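## Task

Lift each bottle with a white label off the tray and set it upright in a free slot of the crate. All remaining bottles must stay upright where they began, whether on the tray or in the crate. The crate and tray must not end up tilted or shifted. Nothing counts if it only stays put because the robot is holding it at the end, and anything the robot is touching at the end must not drop by more than about a fingernail's thickness once released.

## Robot and tools

Robot: one FANUC CRX arm carrying a Robotiq 2F-85 two-finger gripper. There is only one arm, so every command carries a single gripper target.

Scene frame: origin on the table surface straight beneath the arm's base; +z is up; +y lies to the left when facing along +x. The base may sit slightly tilted relative to the table. Gripper frame: the fingers point along its +z, the pads close along its y, and a flat block juts about 9 cm toward its +x and rotates with the hand. end_effector_position is the spot between the pads when shut; closed fingertips extend about 19 mm past it, open ones about 6 mm. Closing also pushes the tips roughly 13 mm farther out, so keep that clearance above surfaces. The reported hand position can be somewhat off, more so at long reach.

A row is always 10 numbers: x, y, z, qw, qx, qy, qz, position, force_limit, speed. x, y, z are an absolute place in metres in the scene frame for end_effector_position; qw, qx, qy, qz are an absolute orientation quaternion (w first) in the scene frame. position, force_limit and speed each lie in [-1, 1]. position +1 is fully open (85 mm), about -0.8 is pads touching, -1 closes until blocked. force_limit sets pad pressure (roughly 20 N at -1, 128 N at 0, 235 N at +1 on a 40 mm object); speed sets closing rate (about 20, 85, 150 mm/s at -1, 0, +1), and faster closing adds some extra grip. Repeat the desired quaternion in every row rather than copying the last reported one, which may have drifted.

execute_actions(actions): actions is a list of actions; each action is a list of 1 to 15 rows, one row per 1/30 s step, and if fewer than 15 rows are given the last one is held for the remainder. An empty list simply returns the current state and images. A target lying more than 0.6 m from the gripper's position at the start of that action, along any gripper axis, is refused; if the first action fails this or any action is malformed, nothing runs. Each step, the commanded pose is clipped to within 70 mm and 16 degrees of the measured pose, and position takes priority over orientation, so far targets need several actions.

move(target, speed, blocking): target is one 10-number row as above, an absolute goal reached along a straight path from the current pose. speed is the path's top speed in m/s, 0.002 to 0.5 (default 0.25); rotation is capped at twice that value in rad/s. The path takes 0.5 to 10 s and is cut off at 10 s. Finger values are applied at the start. The path ignores obstacles, and the hand can lag or overshoot the nominal speed. With blocking=false the call returns after 0.5 s while motion continues; call wait or stop before sending new moves or rows. The result adds a move: line: done, off_target, moving, held or fault, plus which limits acted (paced means the pose was clipped; held means a check blocked steps) and the distance from target.

wait(seconds): 0 to 10 s, the arm keeps its last command; returns early if a running move ends. stop(): brakes the current move; fingers continue. zoom_image(camera, region): camera is cam_high, cam_low or cam_wrist; region is [x0, y0, x1, y1] in pixels of that camera's last image, top-left origin, at most 504 by 504. Image sizes: cam_high and cam_low 896x504, cam_wrist 616x616 (fisheye). read_manual(section): returns only licence text. finished_scene(scene): pass the current scene's number to end it; this is final and the result reports success and gives the next task.

Reading results: the state line gives end_effector_position and end_effector_quat_wxyz. "Hand target" is the pose the controller is currently driving to. "pose unreachable" means the clearance check (which treats any mount under the base as arm) altered or blocked the command. object_status: 0 moving, 1 blocked while opening, 2 blocked while closing (a grip), 3 reached the requested position or pads met. After sending -1, confirm status 2. A changed position value (by at least 0.01) resets status to 0 briefly and is needed before new force_limit or speed apply; open first for a softer regrip. With force_limit -1, status 2 persists even if the object slips away. position_measured is in counts: 3 open, about 78 = 60 mm, 130 = 40 mm, 180 = 20 mm, 230 pads together. Flange force is an estimate of external force at the gripper, including held weight; it is noisy and may read "no reading".

Hazards: the arm is stiff, so aiming even slightly past a firm contact can trip a fault. A joint hitting its load limit (152 N m for waist, shoulder and elbow; 38 N m for the three wrist joints, held weight included) or any external force of 150 N halts the arm for 10 s and drops the rest of the call. MOTOR HOT warns of overheating; an OVER-TEMPERATURE FAULT brakes the arm until it cools. Occasional outside tugs may act on a held bottle or push loose items. Avoid dropping bottles, knocking them over, slamming into the crate or tray, or pushing anything off the table. Release each bottle fully seated and upright, then lift clear so nothing rests on the gripper at the end. Quicker, smoother, lower-effort motion is preferred.

Each tool is called in YAML: its name, and indented under it one key for each argument.

## Session

execute_actions:
  actions: []

Scene clock: 0.00 s.
end_effector_position=(+0.1555, +0.2466, +0.3731) position_measured=3 object_status=3 end_effector_quat_wxyz=(-0.376, +0.254, +0.745, +0.490)
Joint positions: [ 0.66  -0.448 -0.545 -1.051 -1.367 -1.05 ]
Joint velocities: [-0.    -0.     0.    -0.001  0.    -0.001]
Flange force (N, the push that the arm receives, along the gripper's own x y z axes): no reading
Hand target: +0.156, +0.247, +0.373; -0.376, +0.254, +0.745, +0.490

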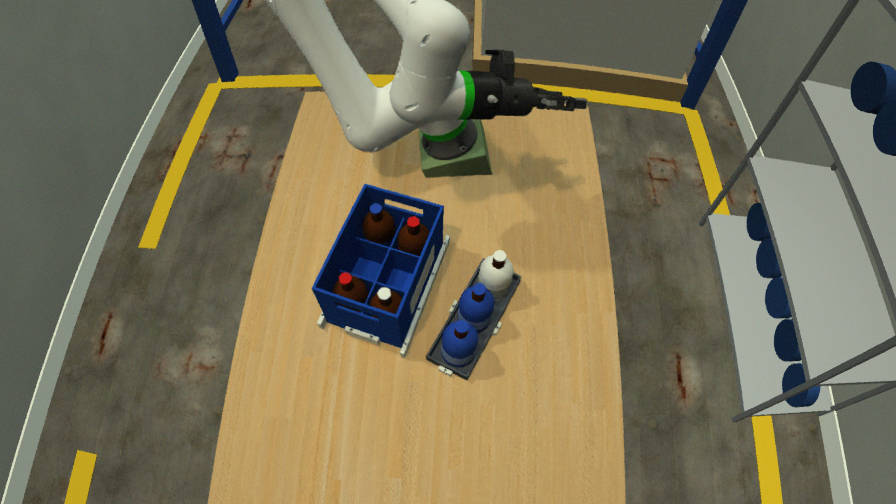

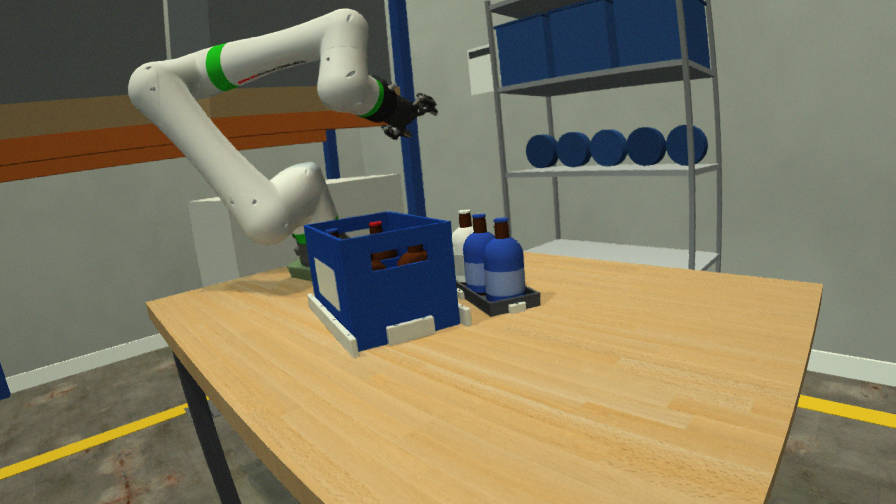

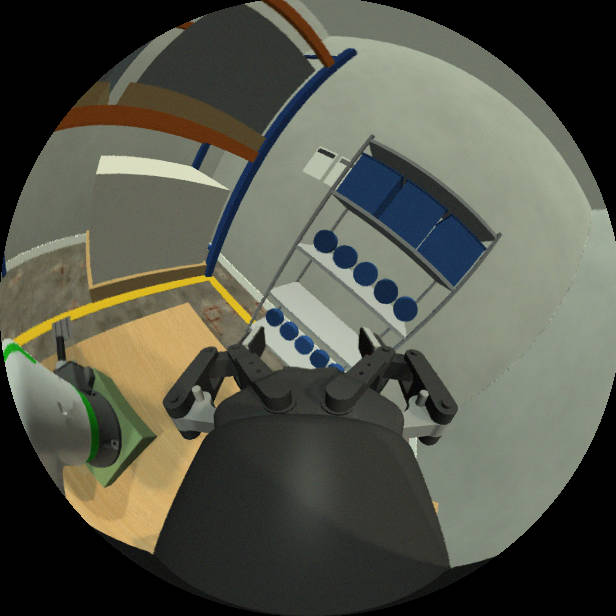

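move:
  target: [0.36,0.05,0.42,0,0.233,0.972,0,1,0,0]
  speed: 0.3

zoom_image:
  camera: "cam_wrist"
  region: [150, 100, 470, 400]

Scene clock: 15.50 s.
end_effector_position=(+0.3601, +0.0494, +0.4206) position_measured=3 object_status=3 end_effector_quat_wxyz=(-0.000, +0.235, +0.972, -0.001)
Joint positions: [ 1.081 -0.081  0.004  0.211 -1.865 -1.384]
Joint velocities: [ 0.     0.001 -0.001  0.001 -0.001  0.   ]
Flange force (N, the push that the arm receives, along the gripper's own x y z axes): [-1.1 8.5 -7.8]
Hand target: +0.360, +0.049, +0.421; -0.000, +0.235, +0.972, -0.001
Off the commanded pose: 0.001 m, 0 deg.
move: done

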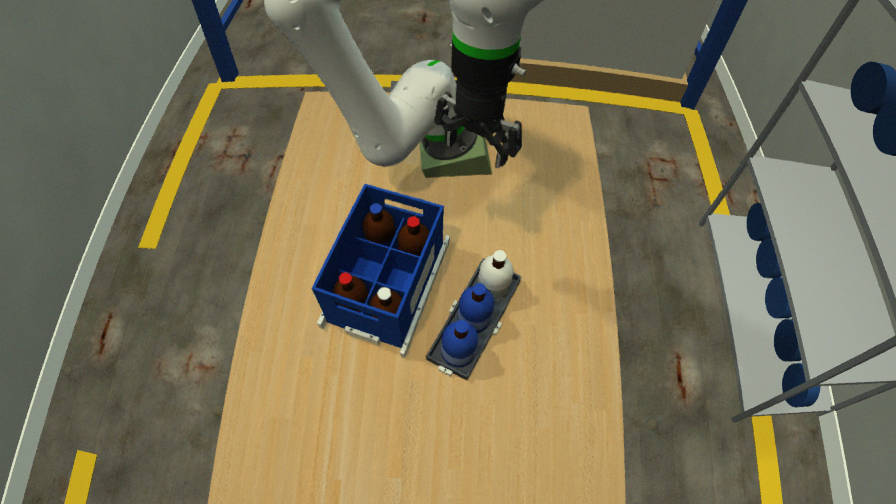

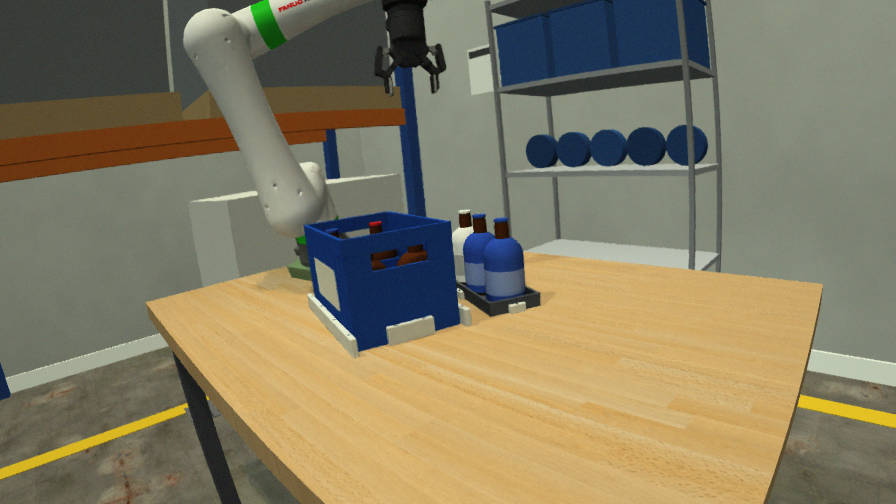

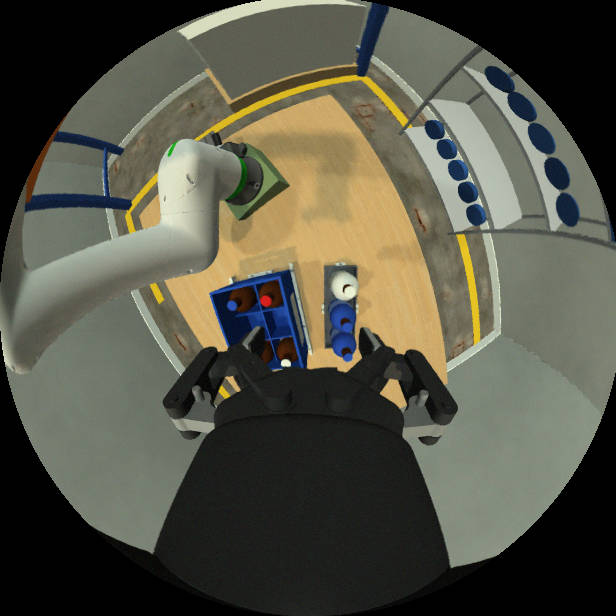

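Region (150, 100, 470, 400) of cam_wrist's 616x616 image, scaled by 1.575, with more detail than that image has; it fills the top 472 rows of this view, and the rest is white.

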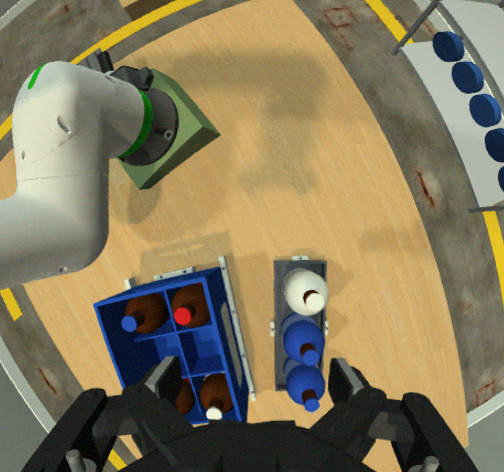

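move:
  target: [0.40,0.128,0.25,0,0.233,0.972,0,1,0,0]

zoom_image:
  camera: "cam_wrist"
  region: [150, 200, 450, 420]

zoom_image:
  camera: "cam_low"
  region: [300, 100, 600, 360]

Scene clock: 27.93 s.
end_effector_position=(+0.4000, +0.1278, +0.2498) position_measured=3 object_status=3 end_effector_quat_wxyz=(+0.000, +0.233, +0.973, +0.000)
Joint positions: [ 1.029  0.086 -0.261  0.214 -1.43  -1.419]
Joint velocities: [-0.    -0.     0.     0.001  0.    -0.   ]
Flange force (N, the push that the arm receives, along the gripper's own x y z axes): [1.3 7.0 -2.2]
Hand target: +0.400, +0.128, +0.250; +0.000, +0.233, +0.973, +0.000
Off the commanded pose: 0.000 m, 0 deg.
move: done

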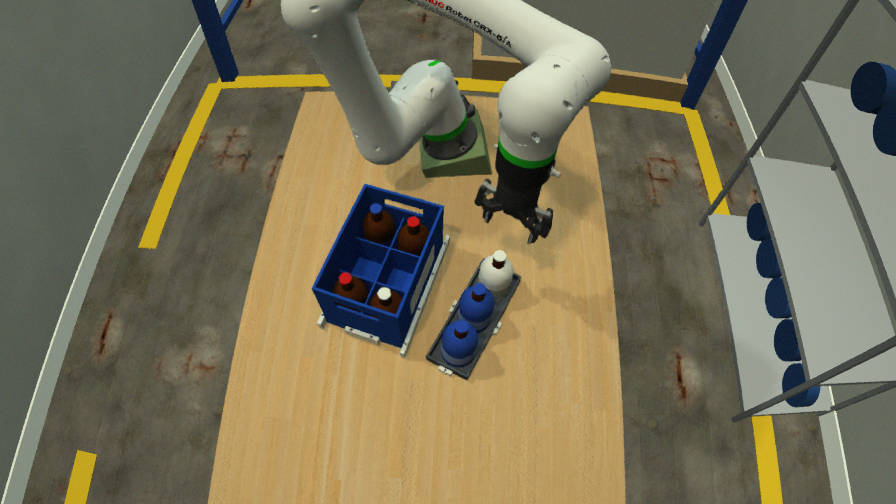

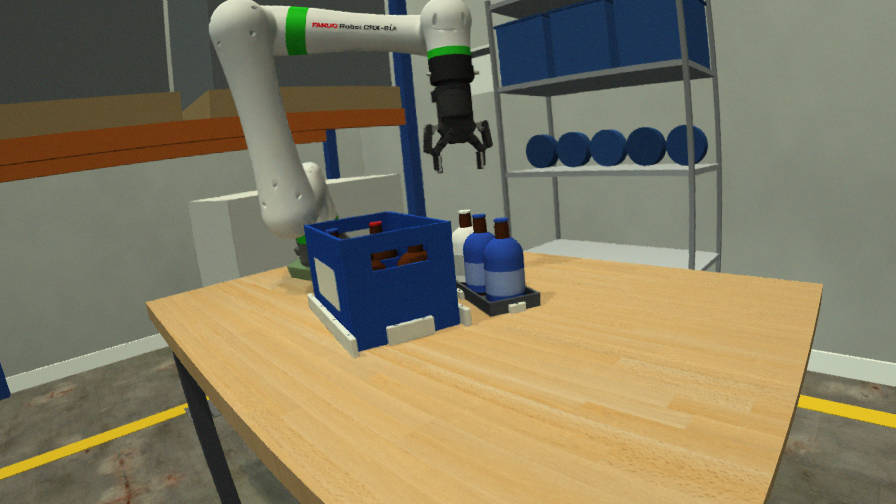

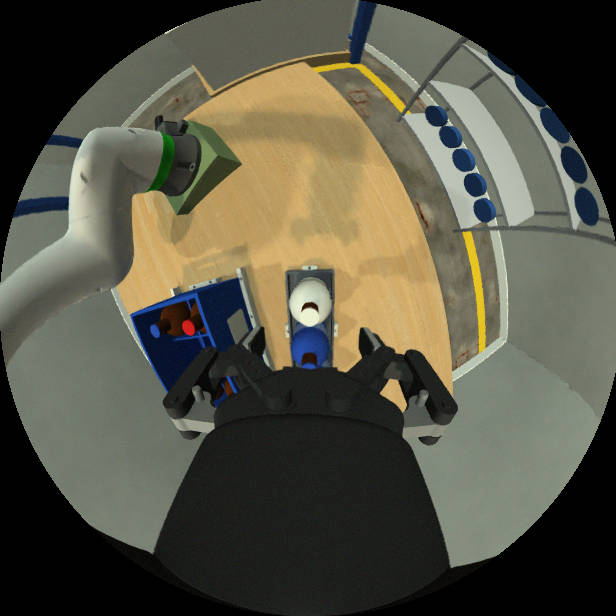

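Region (150, 200, 450, 420) of cam_wrist's 616x616 image, scaled by 1.680, with more detail than that image has; it fills the top 370 rows of this view, and the rest is white.

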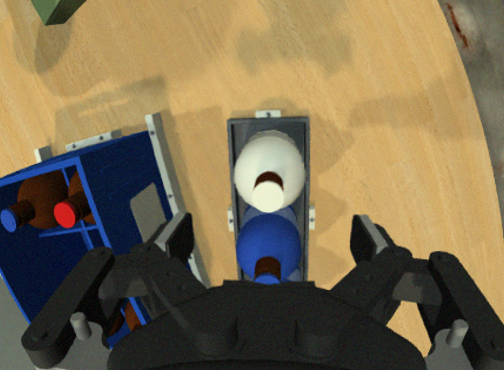

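Region (300, 100, 600, 360) of cam_low's 896x504 image, scaled by 1.680, with more detail than that image has; it fills the top 437 rows of this view, and the rest is white.

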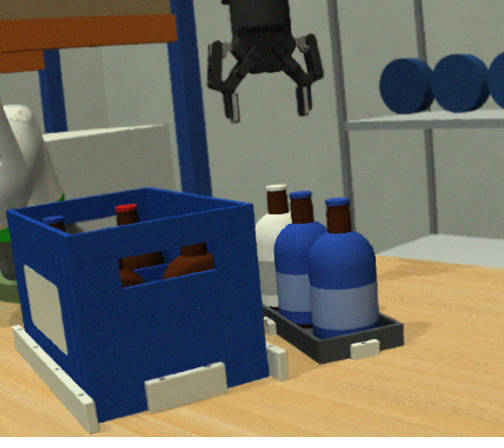

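move:
  target: [0.409,0.1235,0.17,0,0.233,0.972,0,0.5,0,0]
  speed: 0.15

zoom_image:
  camera: "cam_wrist"
  region: [210, 240, 410, 400]

zoom_image:
  camera: "cam_low"
  region: [400, 150, 560, 320]

zoom_image:
  camera: "cam_high"
  region: [300, 170, 580, 390]

Scene clock: 37.77 s.
end_effector_position=(+0.4089, +0.1234, +0.1700) position_measured=66 object_status=3 end_effector_quat_wxyz=(-0.000, +0.233, +0.972, +0.000)
Joint positions: [ 0.968  0.143 -0.391  0.237 -1.236 -1.407]
Joint velocities: [-0.     0.002 -0.001  0.     0.     0.001]
Flange force (N, the push that the arm receives, along the gripper's own x y z axes): [1.3 8.0 -1.3]
Hand target: +0.409, +0.123, +0.170; -0.000, +0.233, +0.972, +0.000
Off the commanded pose: 0.000 m, 0 deg.
move: done

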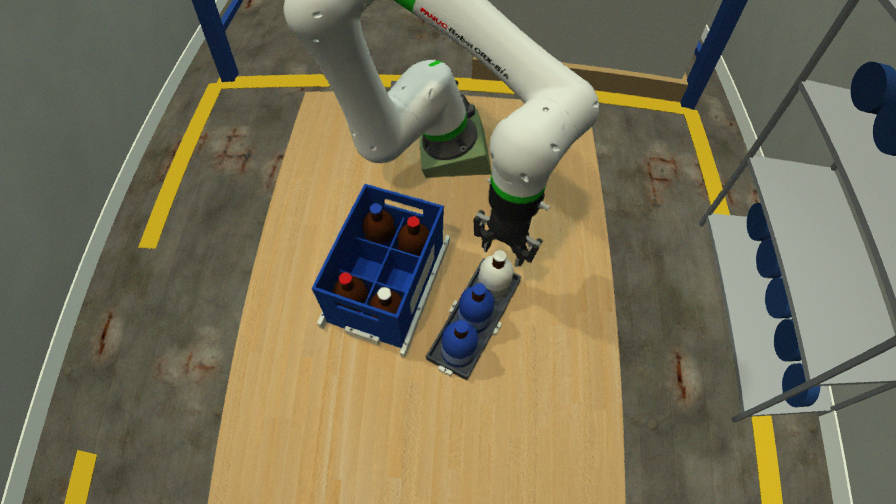

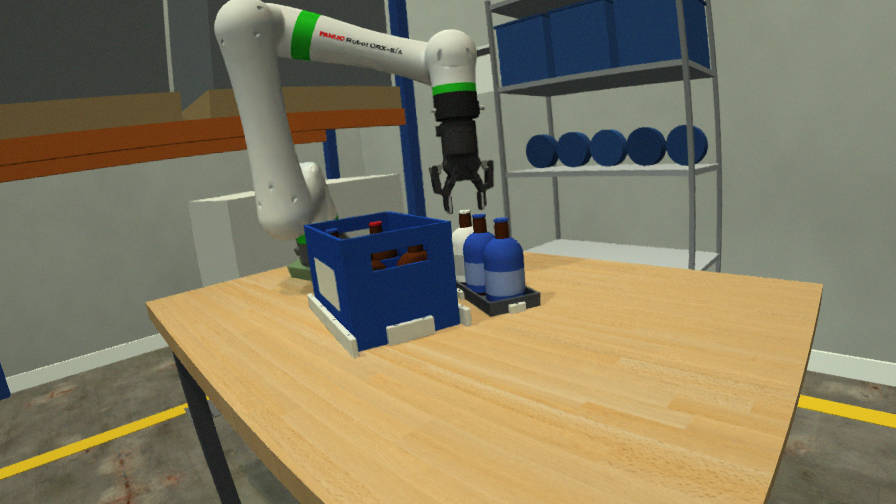

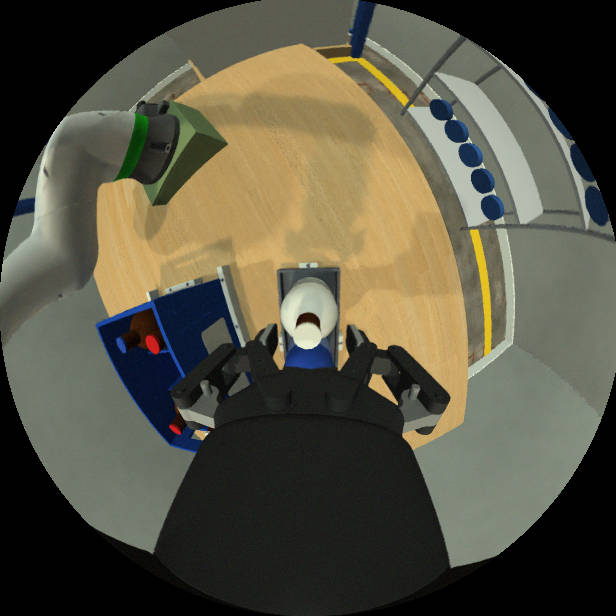

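Region (210, 240, 410, 400) of cam_wrist's 616x616 image, scaled by 2.520, with more detail than that image has; it fills the top 403 rows of this view, and the rest is white.

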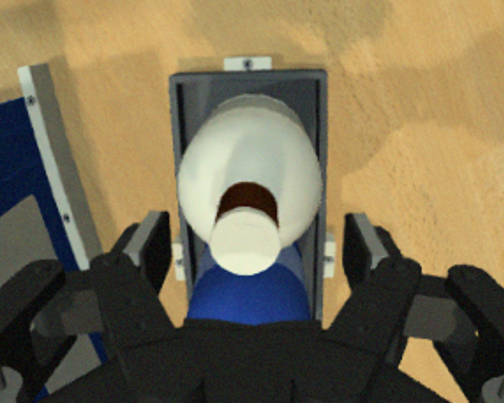

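Region (400, 150, 560, 320) of cam_low's 896x504 image, scaled by 2.965, with more detail than that image has; it fills the left 474 columns of this view, and the rest is white.

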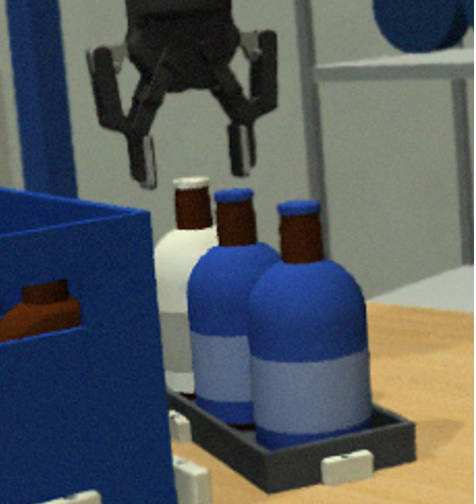

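Region (300, 170, 580, 390) of cam_high's 896x504 image, scaled by 1.800, with more detail than that image has; it fills the top 396 rows of this view, and the rest is white.

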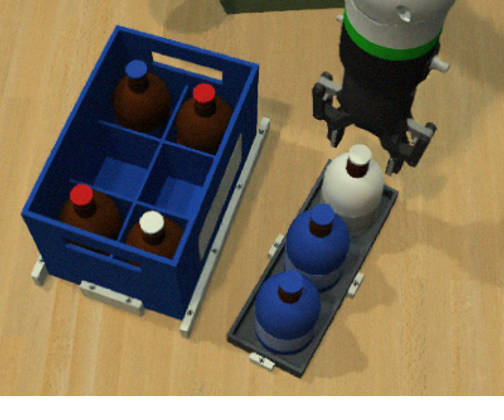

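move:
  target: [0.407,0.1195,0.148,0,0.233,0.972,0,0.5,0,0]
  speed: 0.05

move:
  target: [0.407,0.1195,0.148,0,0.233,0.972,0,-1,-0.3,-0.3]

zoom_image:
  camera: "cam_low"
  region: [400, 150, 560, 320]

Scene clock: 50.27 s.
end_effector_position=(+0.4070, +0.1195, +0.1480) position_measured=66 object_status=3 end_effector_quat_wxyz=(-0.000, +0.233, +0.972, +0.000)
Joint positions: [ 0.954  0.153 -0.435  0.245 -1.181 -1.408]
Joint velocities: [-0.     0.    -0.001 -0.     0.    -0.001]
Flange force (N, the push that the arm receives, along the gripper's own x y z axes): [0.4 7.7 -0.4]
Hand target: +0.407, +0.119, +0.148; -0.000, +0.233, +0.972, +0.000
Off the commanded pose: 0.000 m, 0 deg.
move: done

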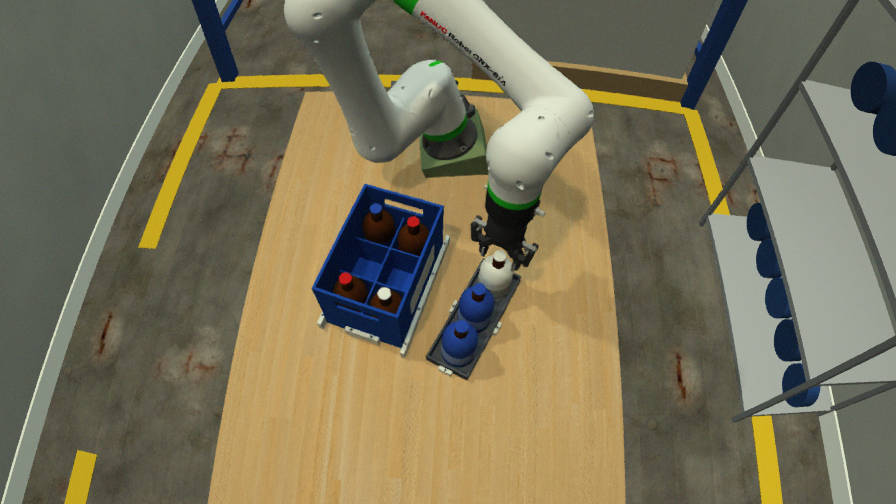

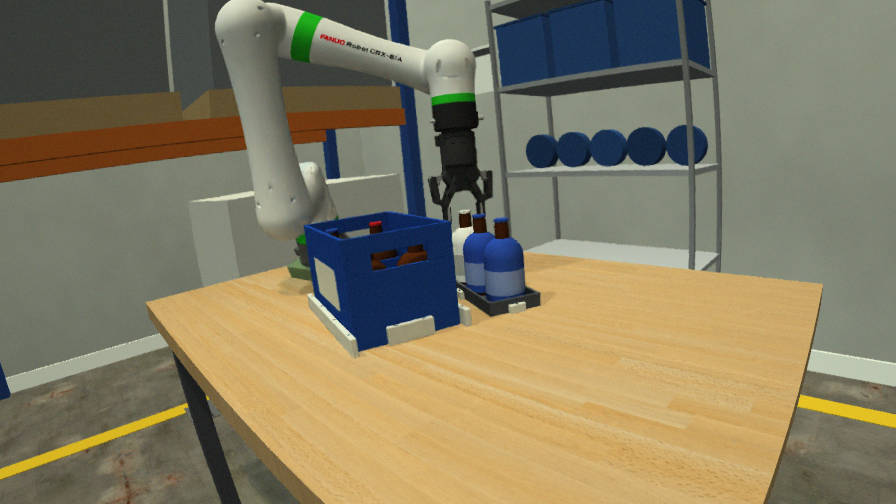

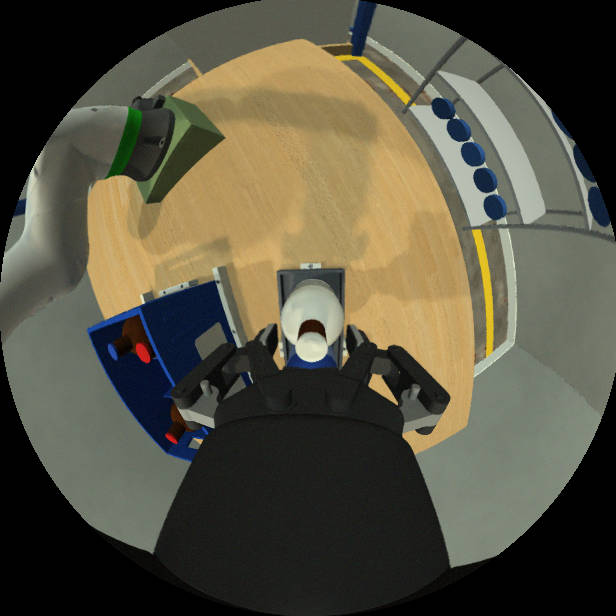

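Scene clock: 51.13 s.
end_effector_position=(+0.4070, +0.1195, +0.1480) position_measured=170 object_status=0 end_effector_quat_wxyz=(+0.000, +0.233, +0.972, -0.000)
Joint positions: [ 0.954  0.153 -0.435  0.245 -1.181 -1.409]
Joint velocities: [0.    0.001 0.    0.001 0.    0.   ]
Flange force (N, the push that the arm receives, along the gripper's own x y z axes): [2.6 6.3 -13.8]
Hand target: +0.407, +0.119, +0.148; +0.000, +0.233, +0.972, -0.000
Off the commanded pose: 0.000 m, 0 deg.
move: done

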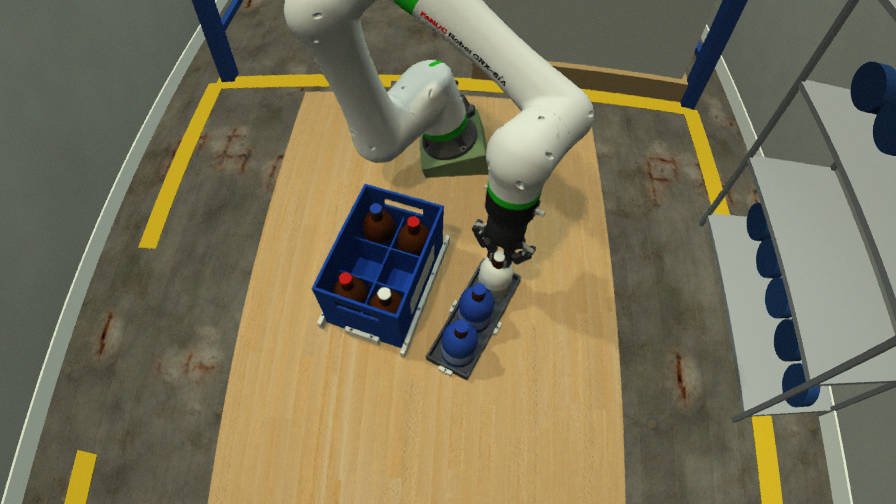

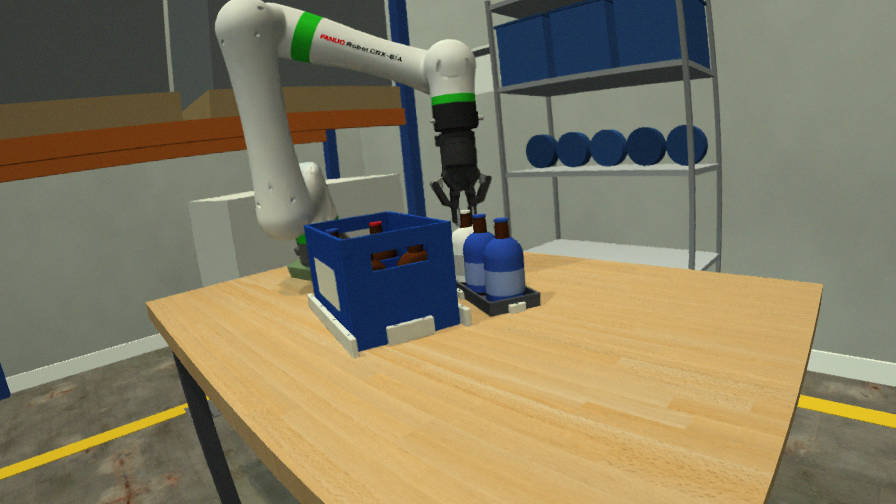

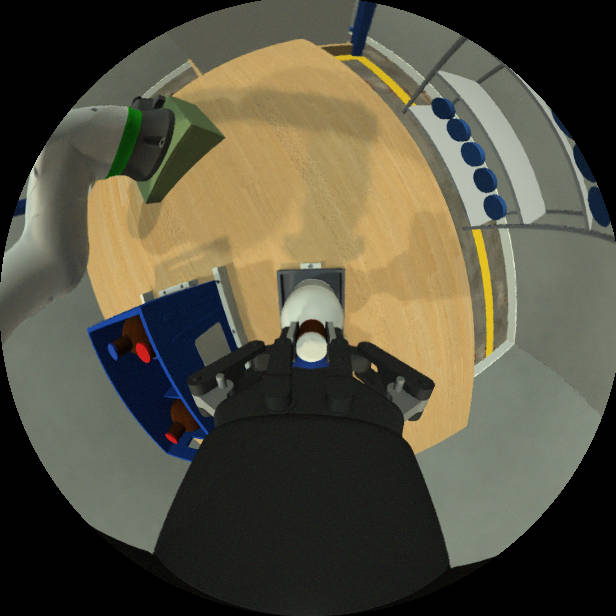

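Region (400, 150, 560, 320) of cam_low's 896x504 image, scaled by 2.965, with more detail than that image has; it fills the left 474 columns of this view, and the rest is white.

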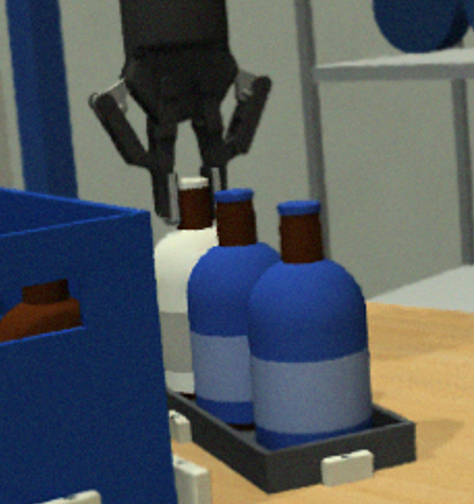

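move:
  target: [0.407,0.1195,0.35,0,0.233,0.972,0,-1,-0.3,-0.3]
  speed: 0.15

move:
  target: [0.427,-0.087,0.35,0,-0.613,0.79,0,-1,-0.3,-0.3]
  speed: 0.3

zoom_image:
  camera: "cam_wrist"
  region: [190, 180, 430, 400]

Scene clock: 77.53 s.
end_effector_position=(+0.4073, +0.1197, +0.3501) position_measured=170 object_status=2 end_effector_quat_wxyz=(+0.000, +0.234, +0.972, -0.000)
Joint positions: [ 1.052  0.083 -0.03   0.208 -1.664 -1.394]
Joint velocities: [ 0.     0.001  0.001  0.    -0.001 -0.001]
Flange force (N, the push that the arm receives, along the gripper's own x y z axes): [0.3 7.9 1.5]
Hand target: +0.407, +0.120, +0.350; +0.000, +0.234, +0.972, -0.000
Off the commanded pose: 0.000 m, 0 deg.
move: done

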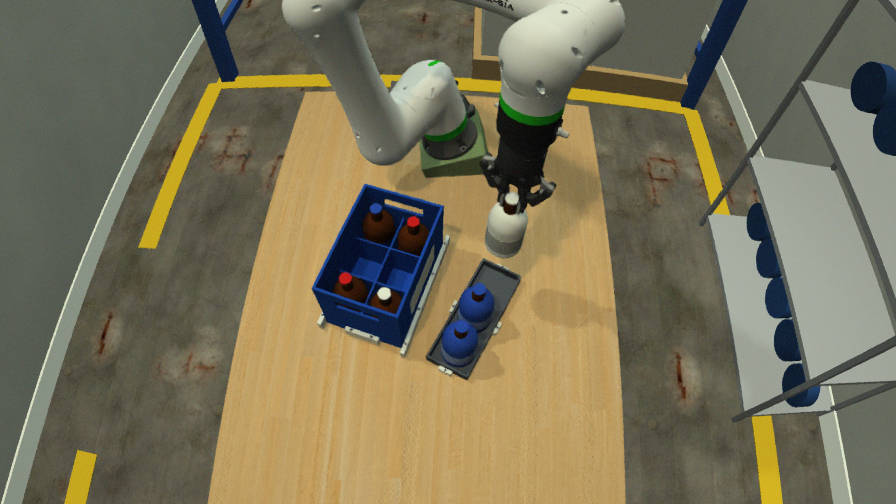

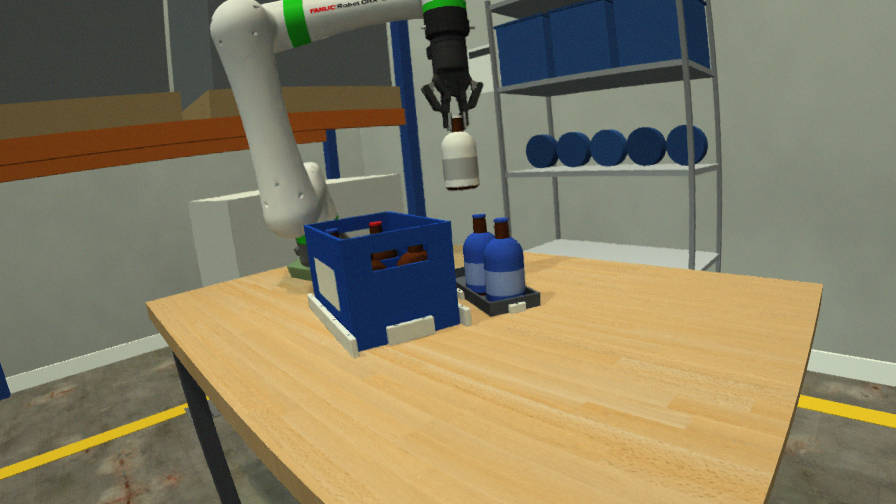

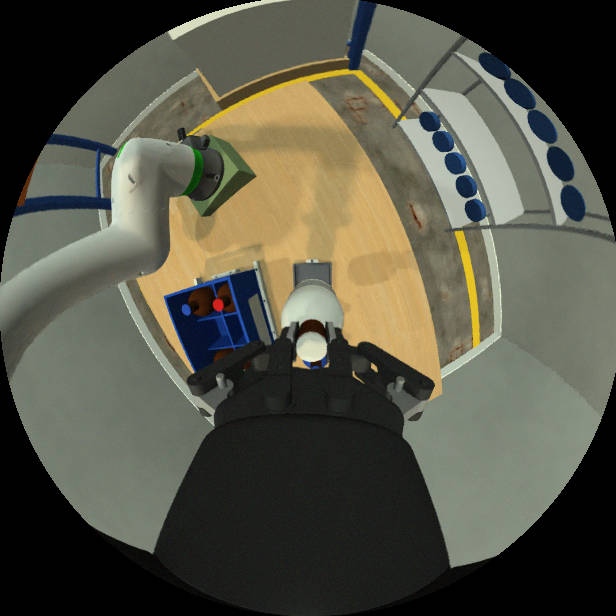

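Scene clock: 80.97 s.
end_effector_position=(+0.4263, -0.0870, +0.3501) position_measured=170 object_status=2 end_effector_quat_wxyz=(-0.000, -0.613, +0.790, +0.001)
Joint positions: [ 0.672 -0.092 -0.083  0.269 -1.692  0.797]
Joint velocities: [-0.001 -0.001  0.001  0.001 -0.    -0.   ]
Flange force (N, the push that the arm receives, along the gripper's own x y z axes): [-6.3 -3.9 0.9]
Hand target: +0.426, -0.087, +0.350; -0.000, -0.613, +0.790, +0.001
Off the commanded pose: 0.001 m, 0 deg.
move: done

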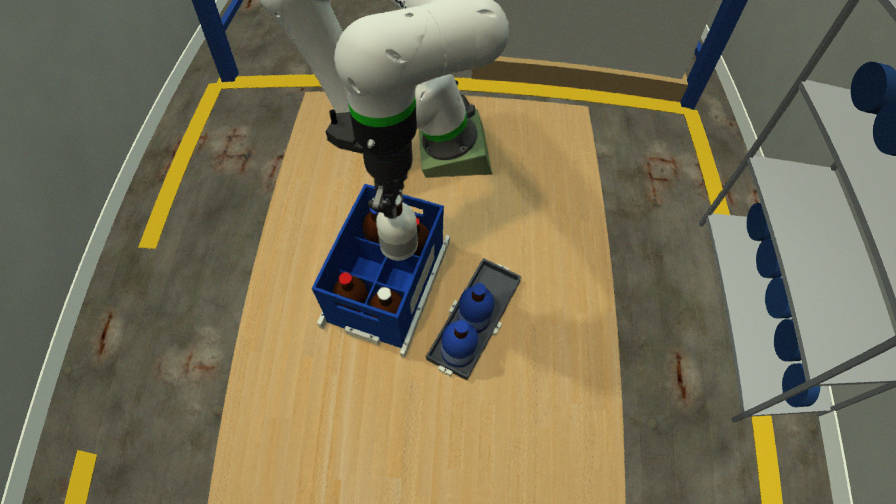

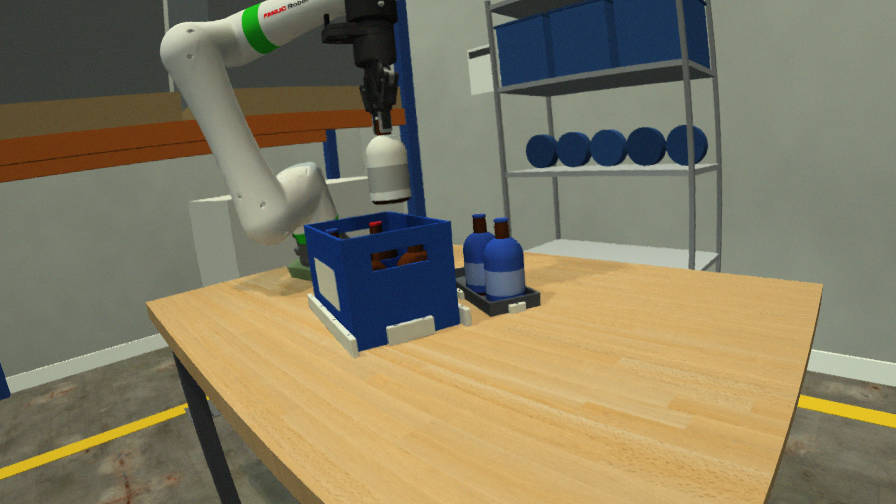

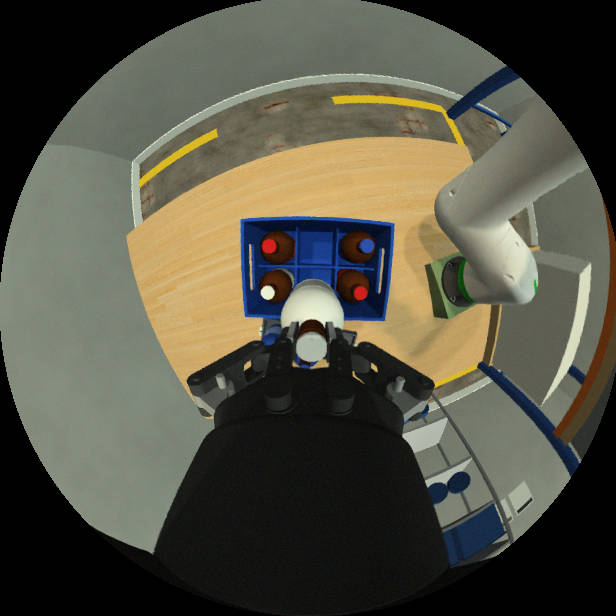

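Region (190, 180, 430, 400) of cam_wrist's 616x616 image, scaled by 2.100, with more detail than that image has; it fills the top 462 rows of this view, and the rest is white.

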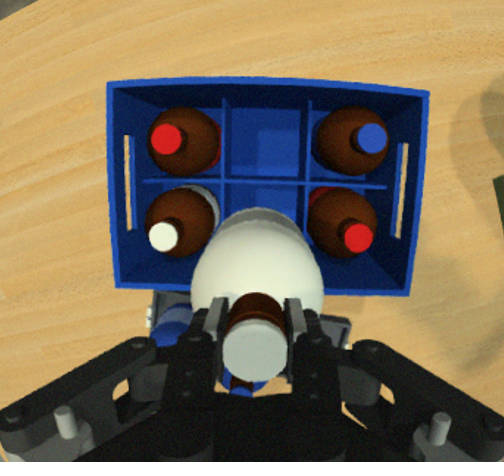

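move:
  target: [0.423,-0.086,0.27,0,-0.613,0.79,0,-1,-0.3,-0.3]
  speed: 0.1

zoom_image:
  camera: "cam_wrist"
  region: [190, 180, 430, 400]

zoom_image:
  camera: "cam_high"
  region: [300, 170, 480, 360]

Scene clock: 88.63 s.
end_effector_position=(+0.4229, -0.0861, +0.2700) position_measured=170 object_status=2 end_effector_quat_wxyz=(+0.000, -0.613, +0.790, +0.000)
Joint positions: [ 0.624 -0.105 -0.276  0.275 -1.505  0.795]
Joint velocities: [-0.    -0.    -0.001  0.     0.     0.001]
Flange force (N, the push that the arm receives, along the gripper's own x y z axes): [-6.0 -2.1 2.4]
Hand target: +0.423, -0.086, +0.270; +0.000, -0.613, +0.790, +0.000
Off the commanded pose: 0.000 m, 0 deg.
move: done

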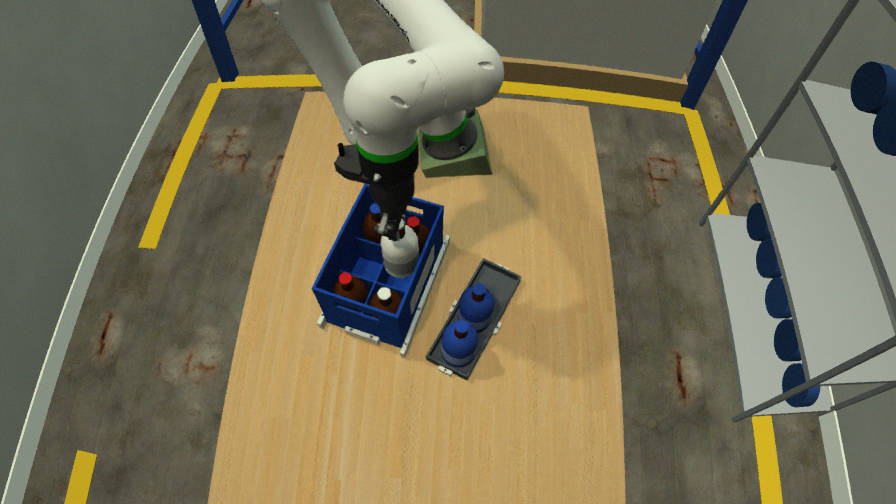

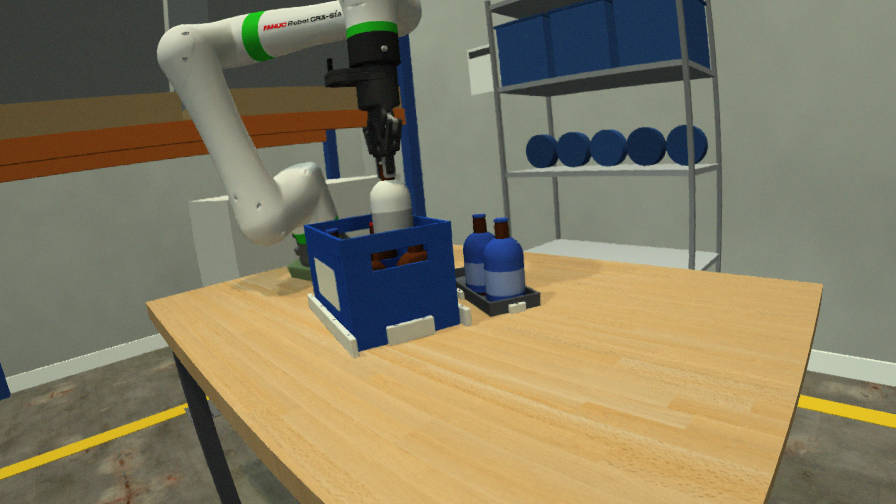

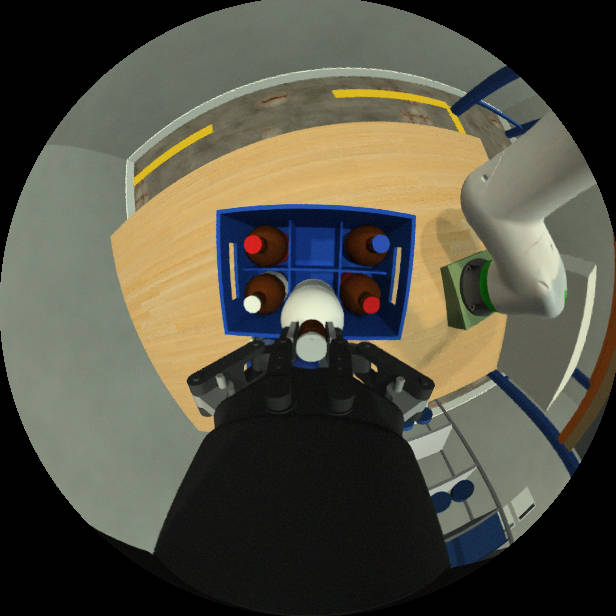

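Region (190, 180, 430, 400) of cam_wrist's 616x616 image, scaled by 2.100, with more detail than that image has; it fills the top 462 rows of this view, and the rest is white.

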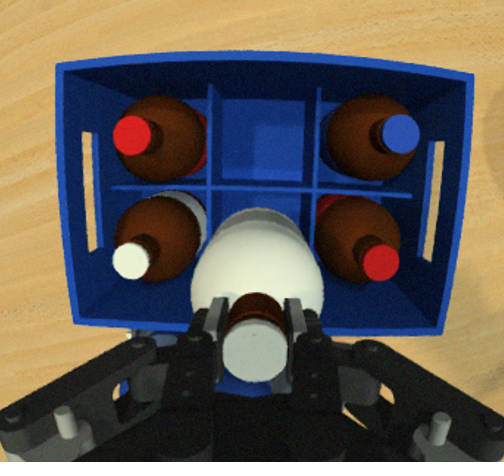

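Region (300, 170, 480, 360) of cam_high's 896x504 image, scaled by 2.653, with more detail than that image has; it fills the left 477 columns of this view, and the rest is white.

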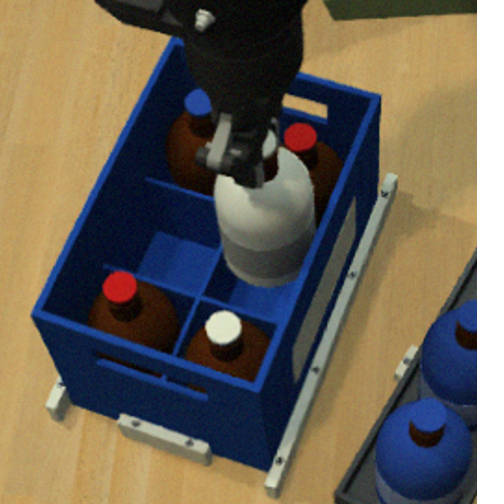

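Well centred. Descend close to the floor.

move:
  target: [0.422,-0.087,0.165,0,-0.613,0.79,0,-1,-0.3,-0.3]
  speed: 0.07

zoom_image:
  camera: "cam_low"
  region: [300, 150, 480, 300]

Scene clock: 95.20 s.
end_effector_position=(+0.4218, -0.0870, +0.1650) position_measured=170 object_status=2 end_effector_quat_wxyz=(+0.000, -0.613, +0.790, +0.000)
Joint positions: [ 0.546 -0.054 -0.474  0.297 -1.246  0.797]
Joint velocities: [-0.     0.002 -0.     0.001  0.001 -0.001]
Flange force (N, the push that the arm receives, along the gripper's own x y z axes): [-7.3 -4.7 4.0]
Hand target: +0.422, -0.087, +0.165; +0.000, -0.613, +0.790, +0.000
Off the commanded pose: 0.000 m, 0 deg.
move: done

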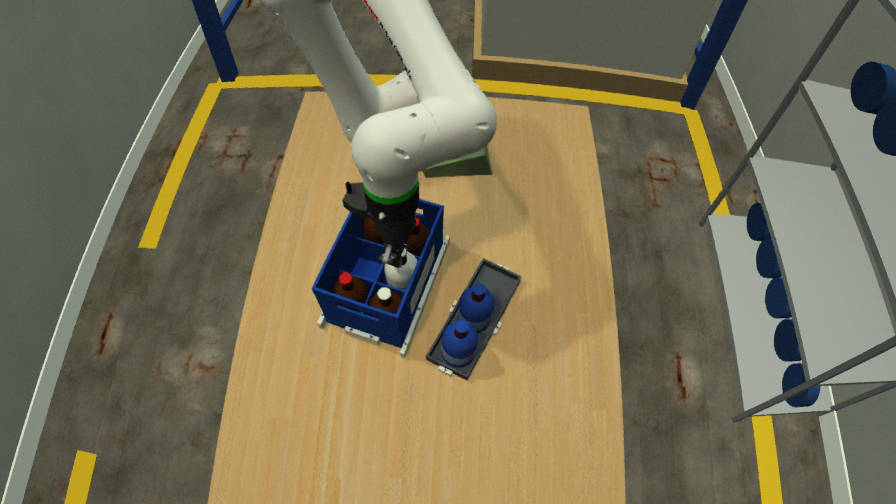

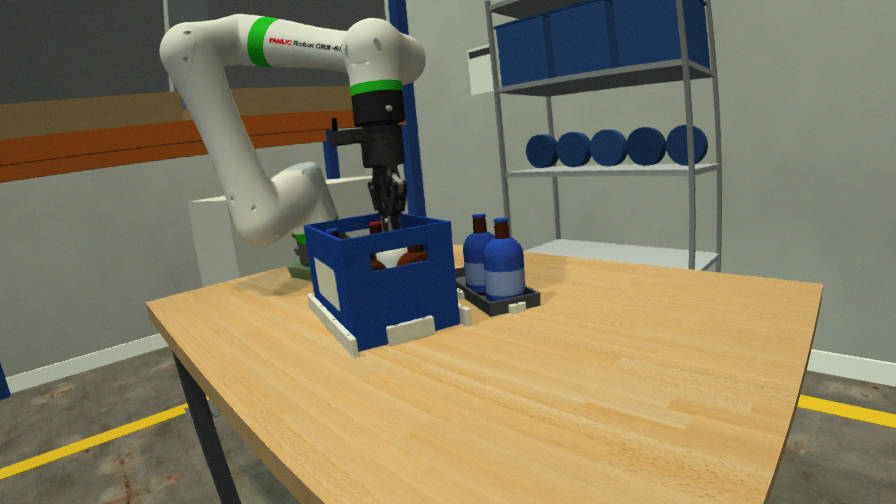

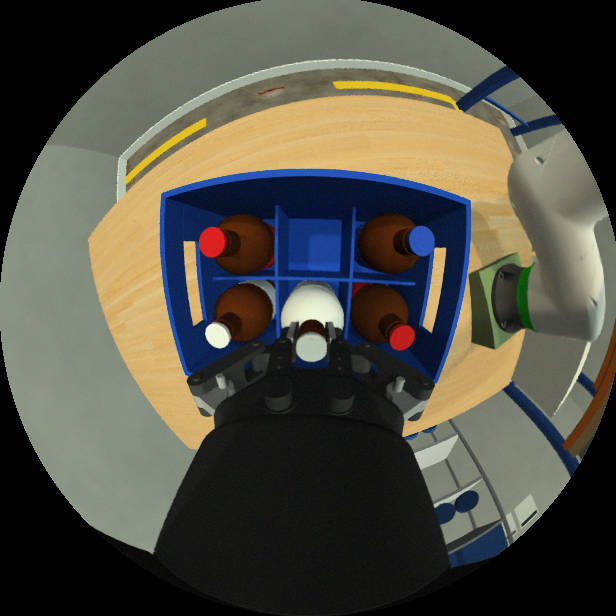

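Region (300, 150, 480, 300) of cam_low's 896x504 image, scaled by 2.800, with more detail than that image has.

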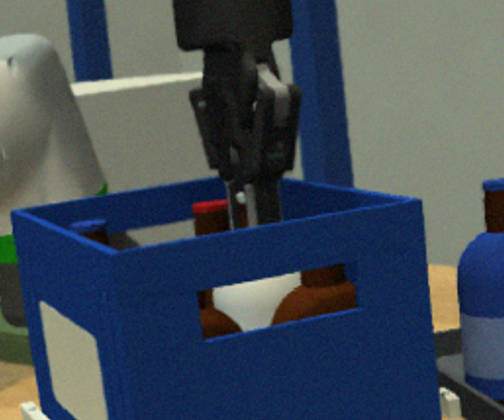

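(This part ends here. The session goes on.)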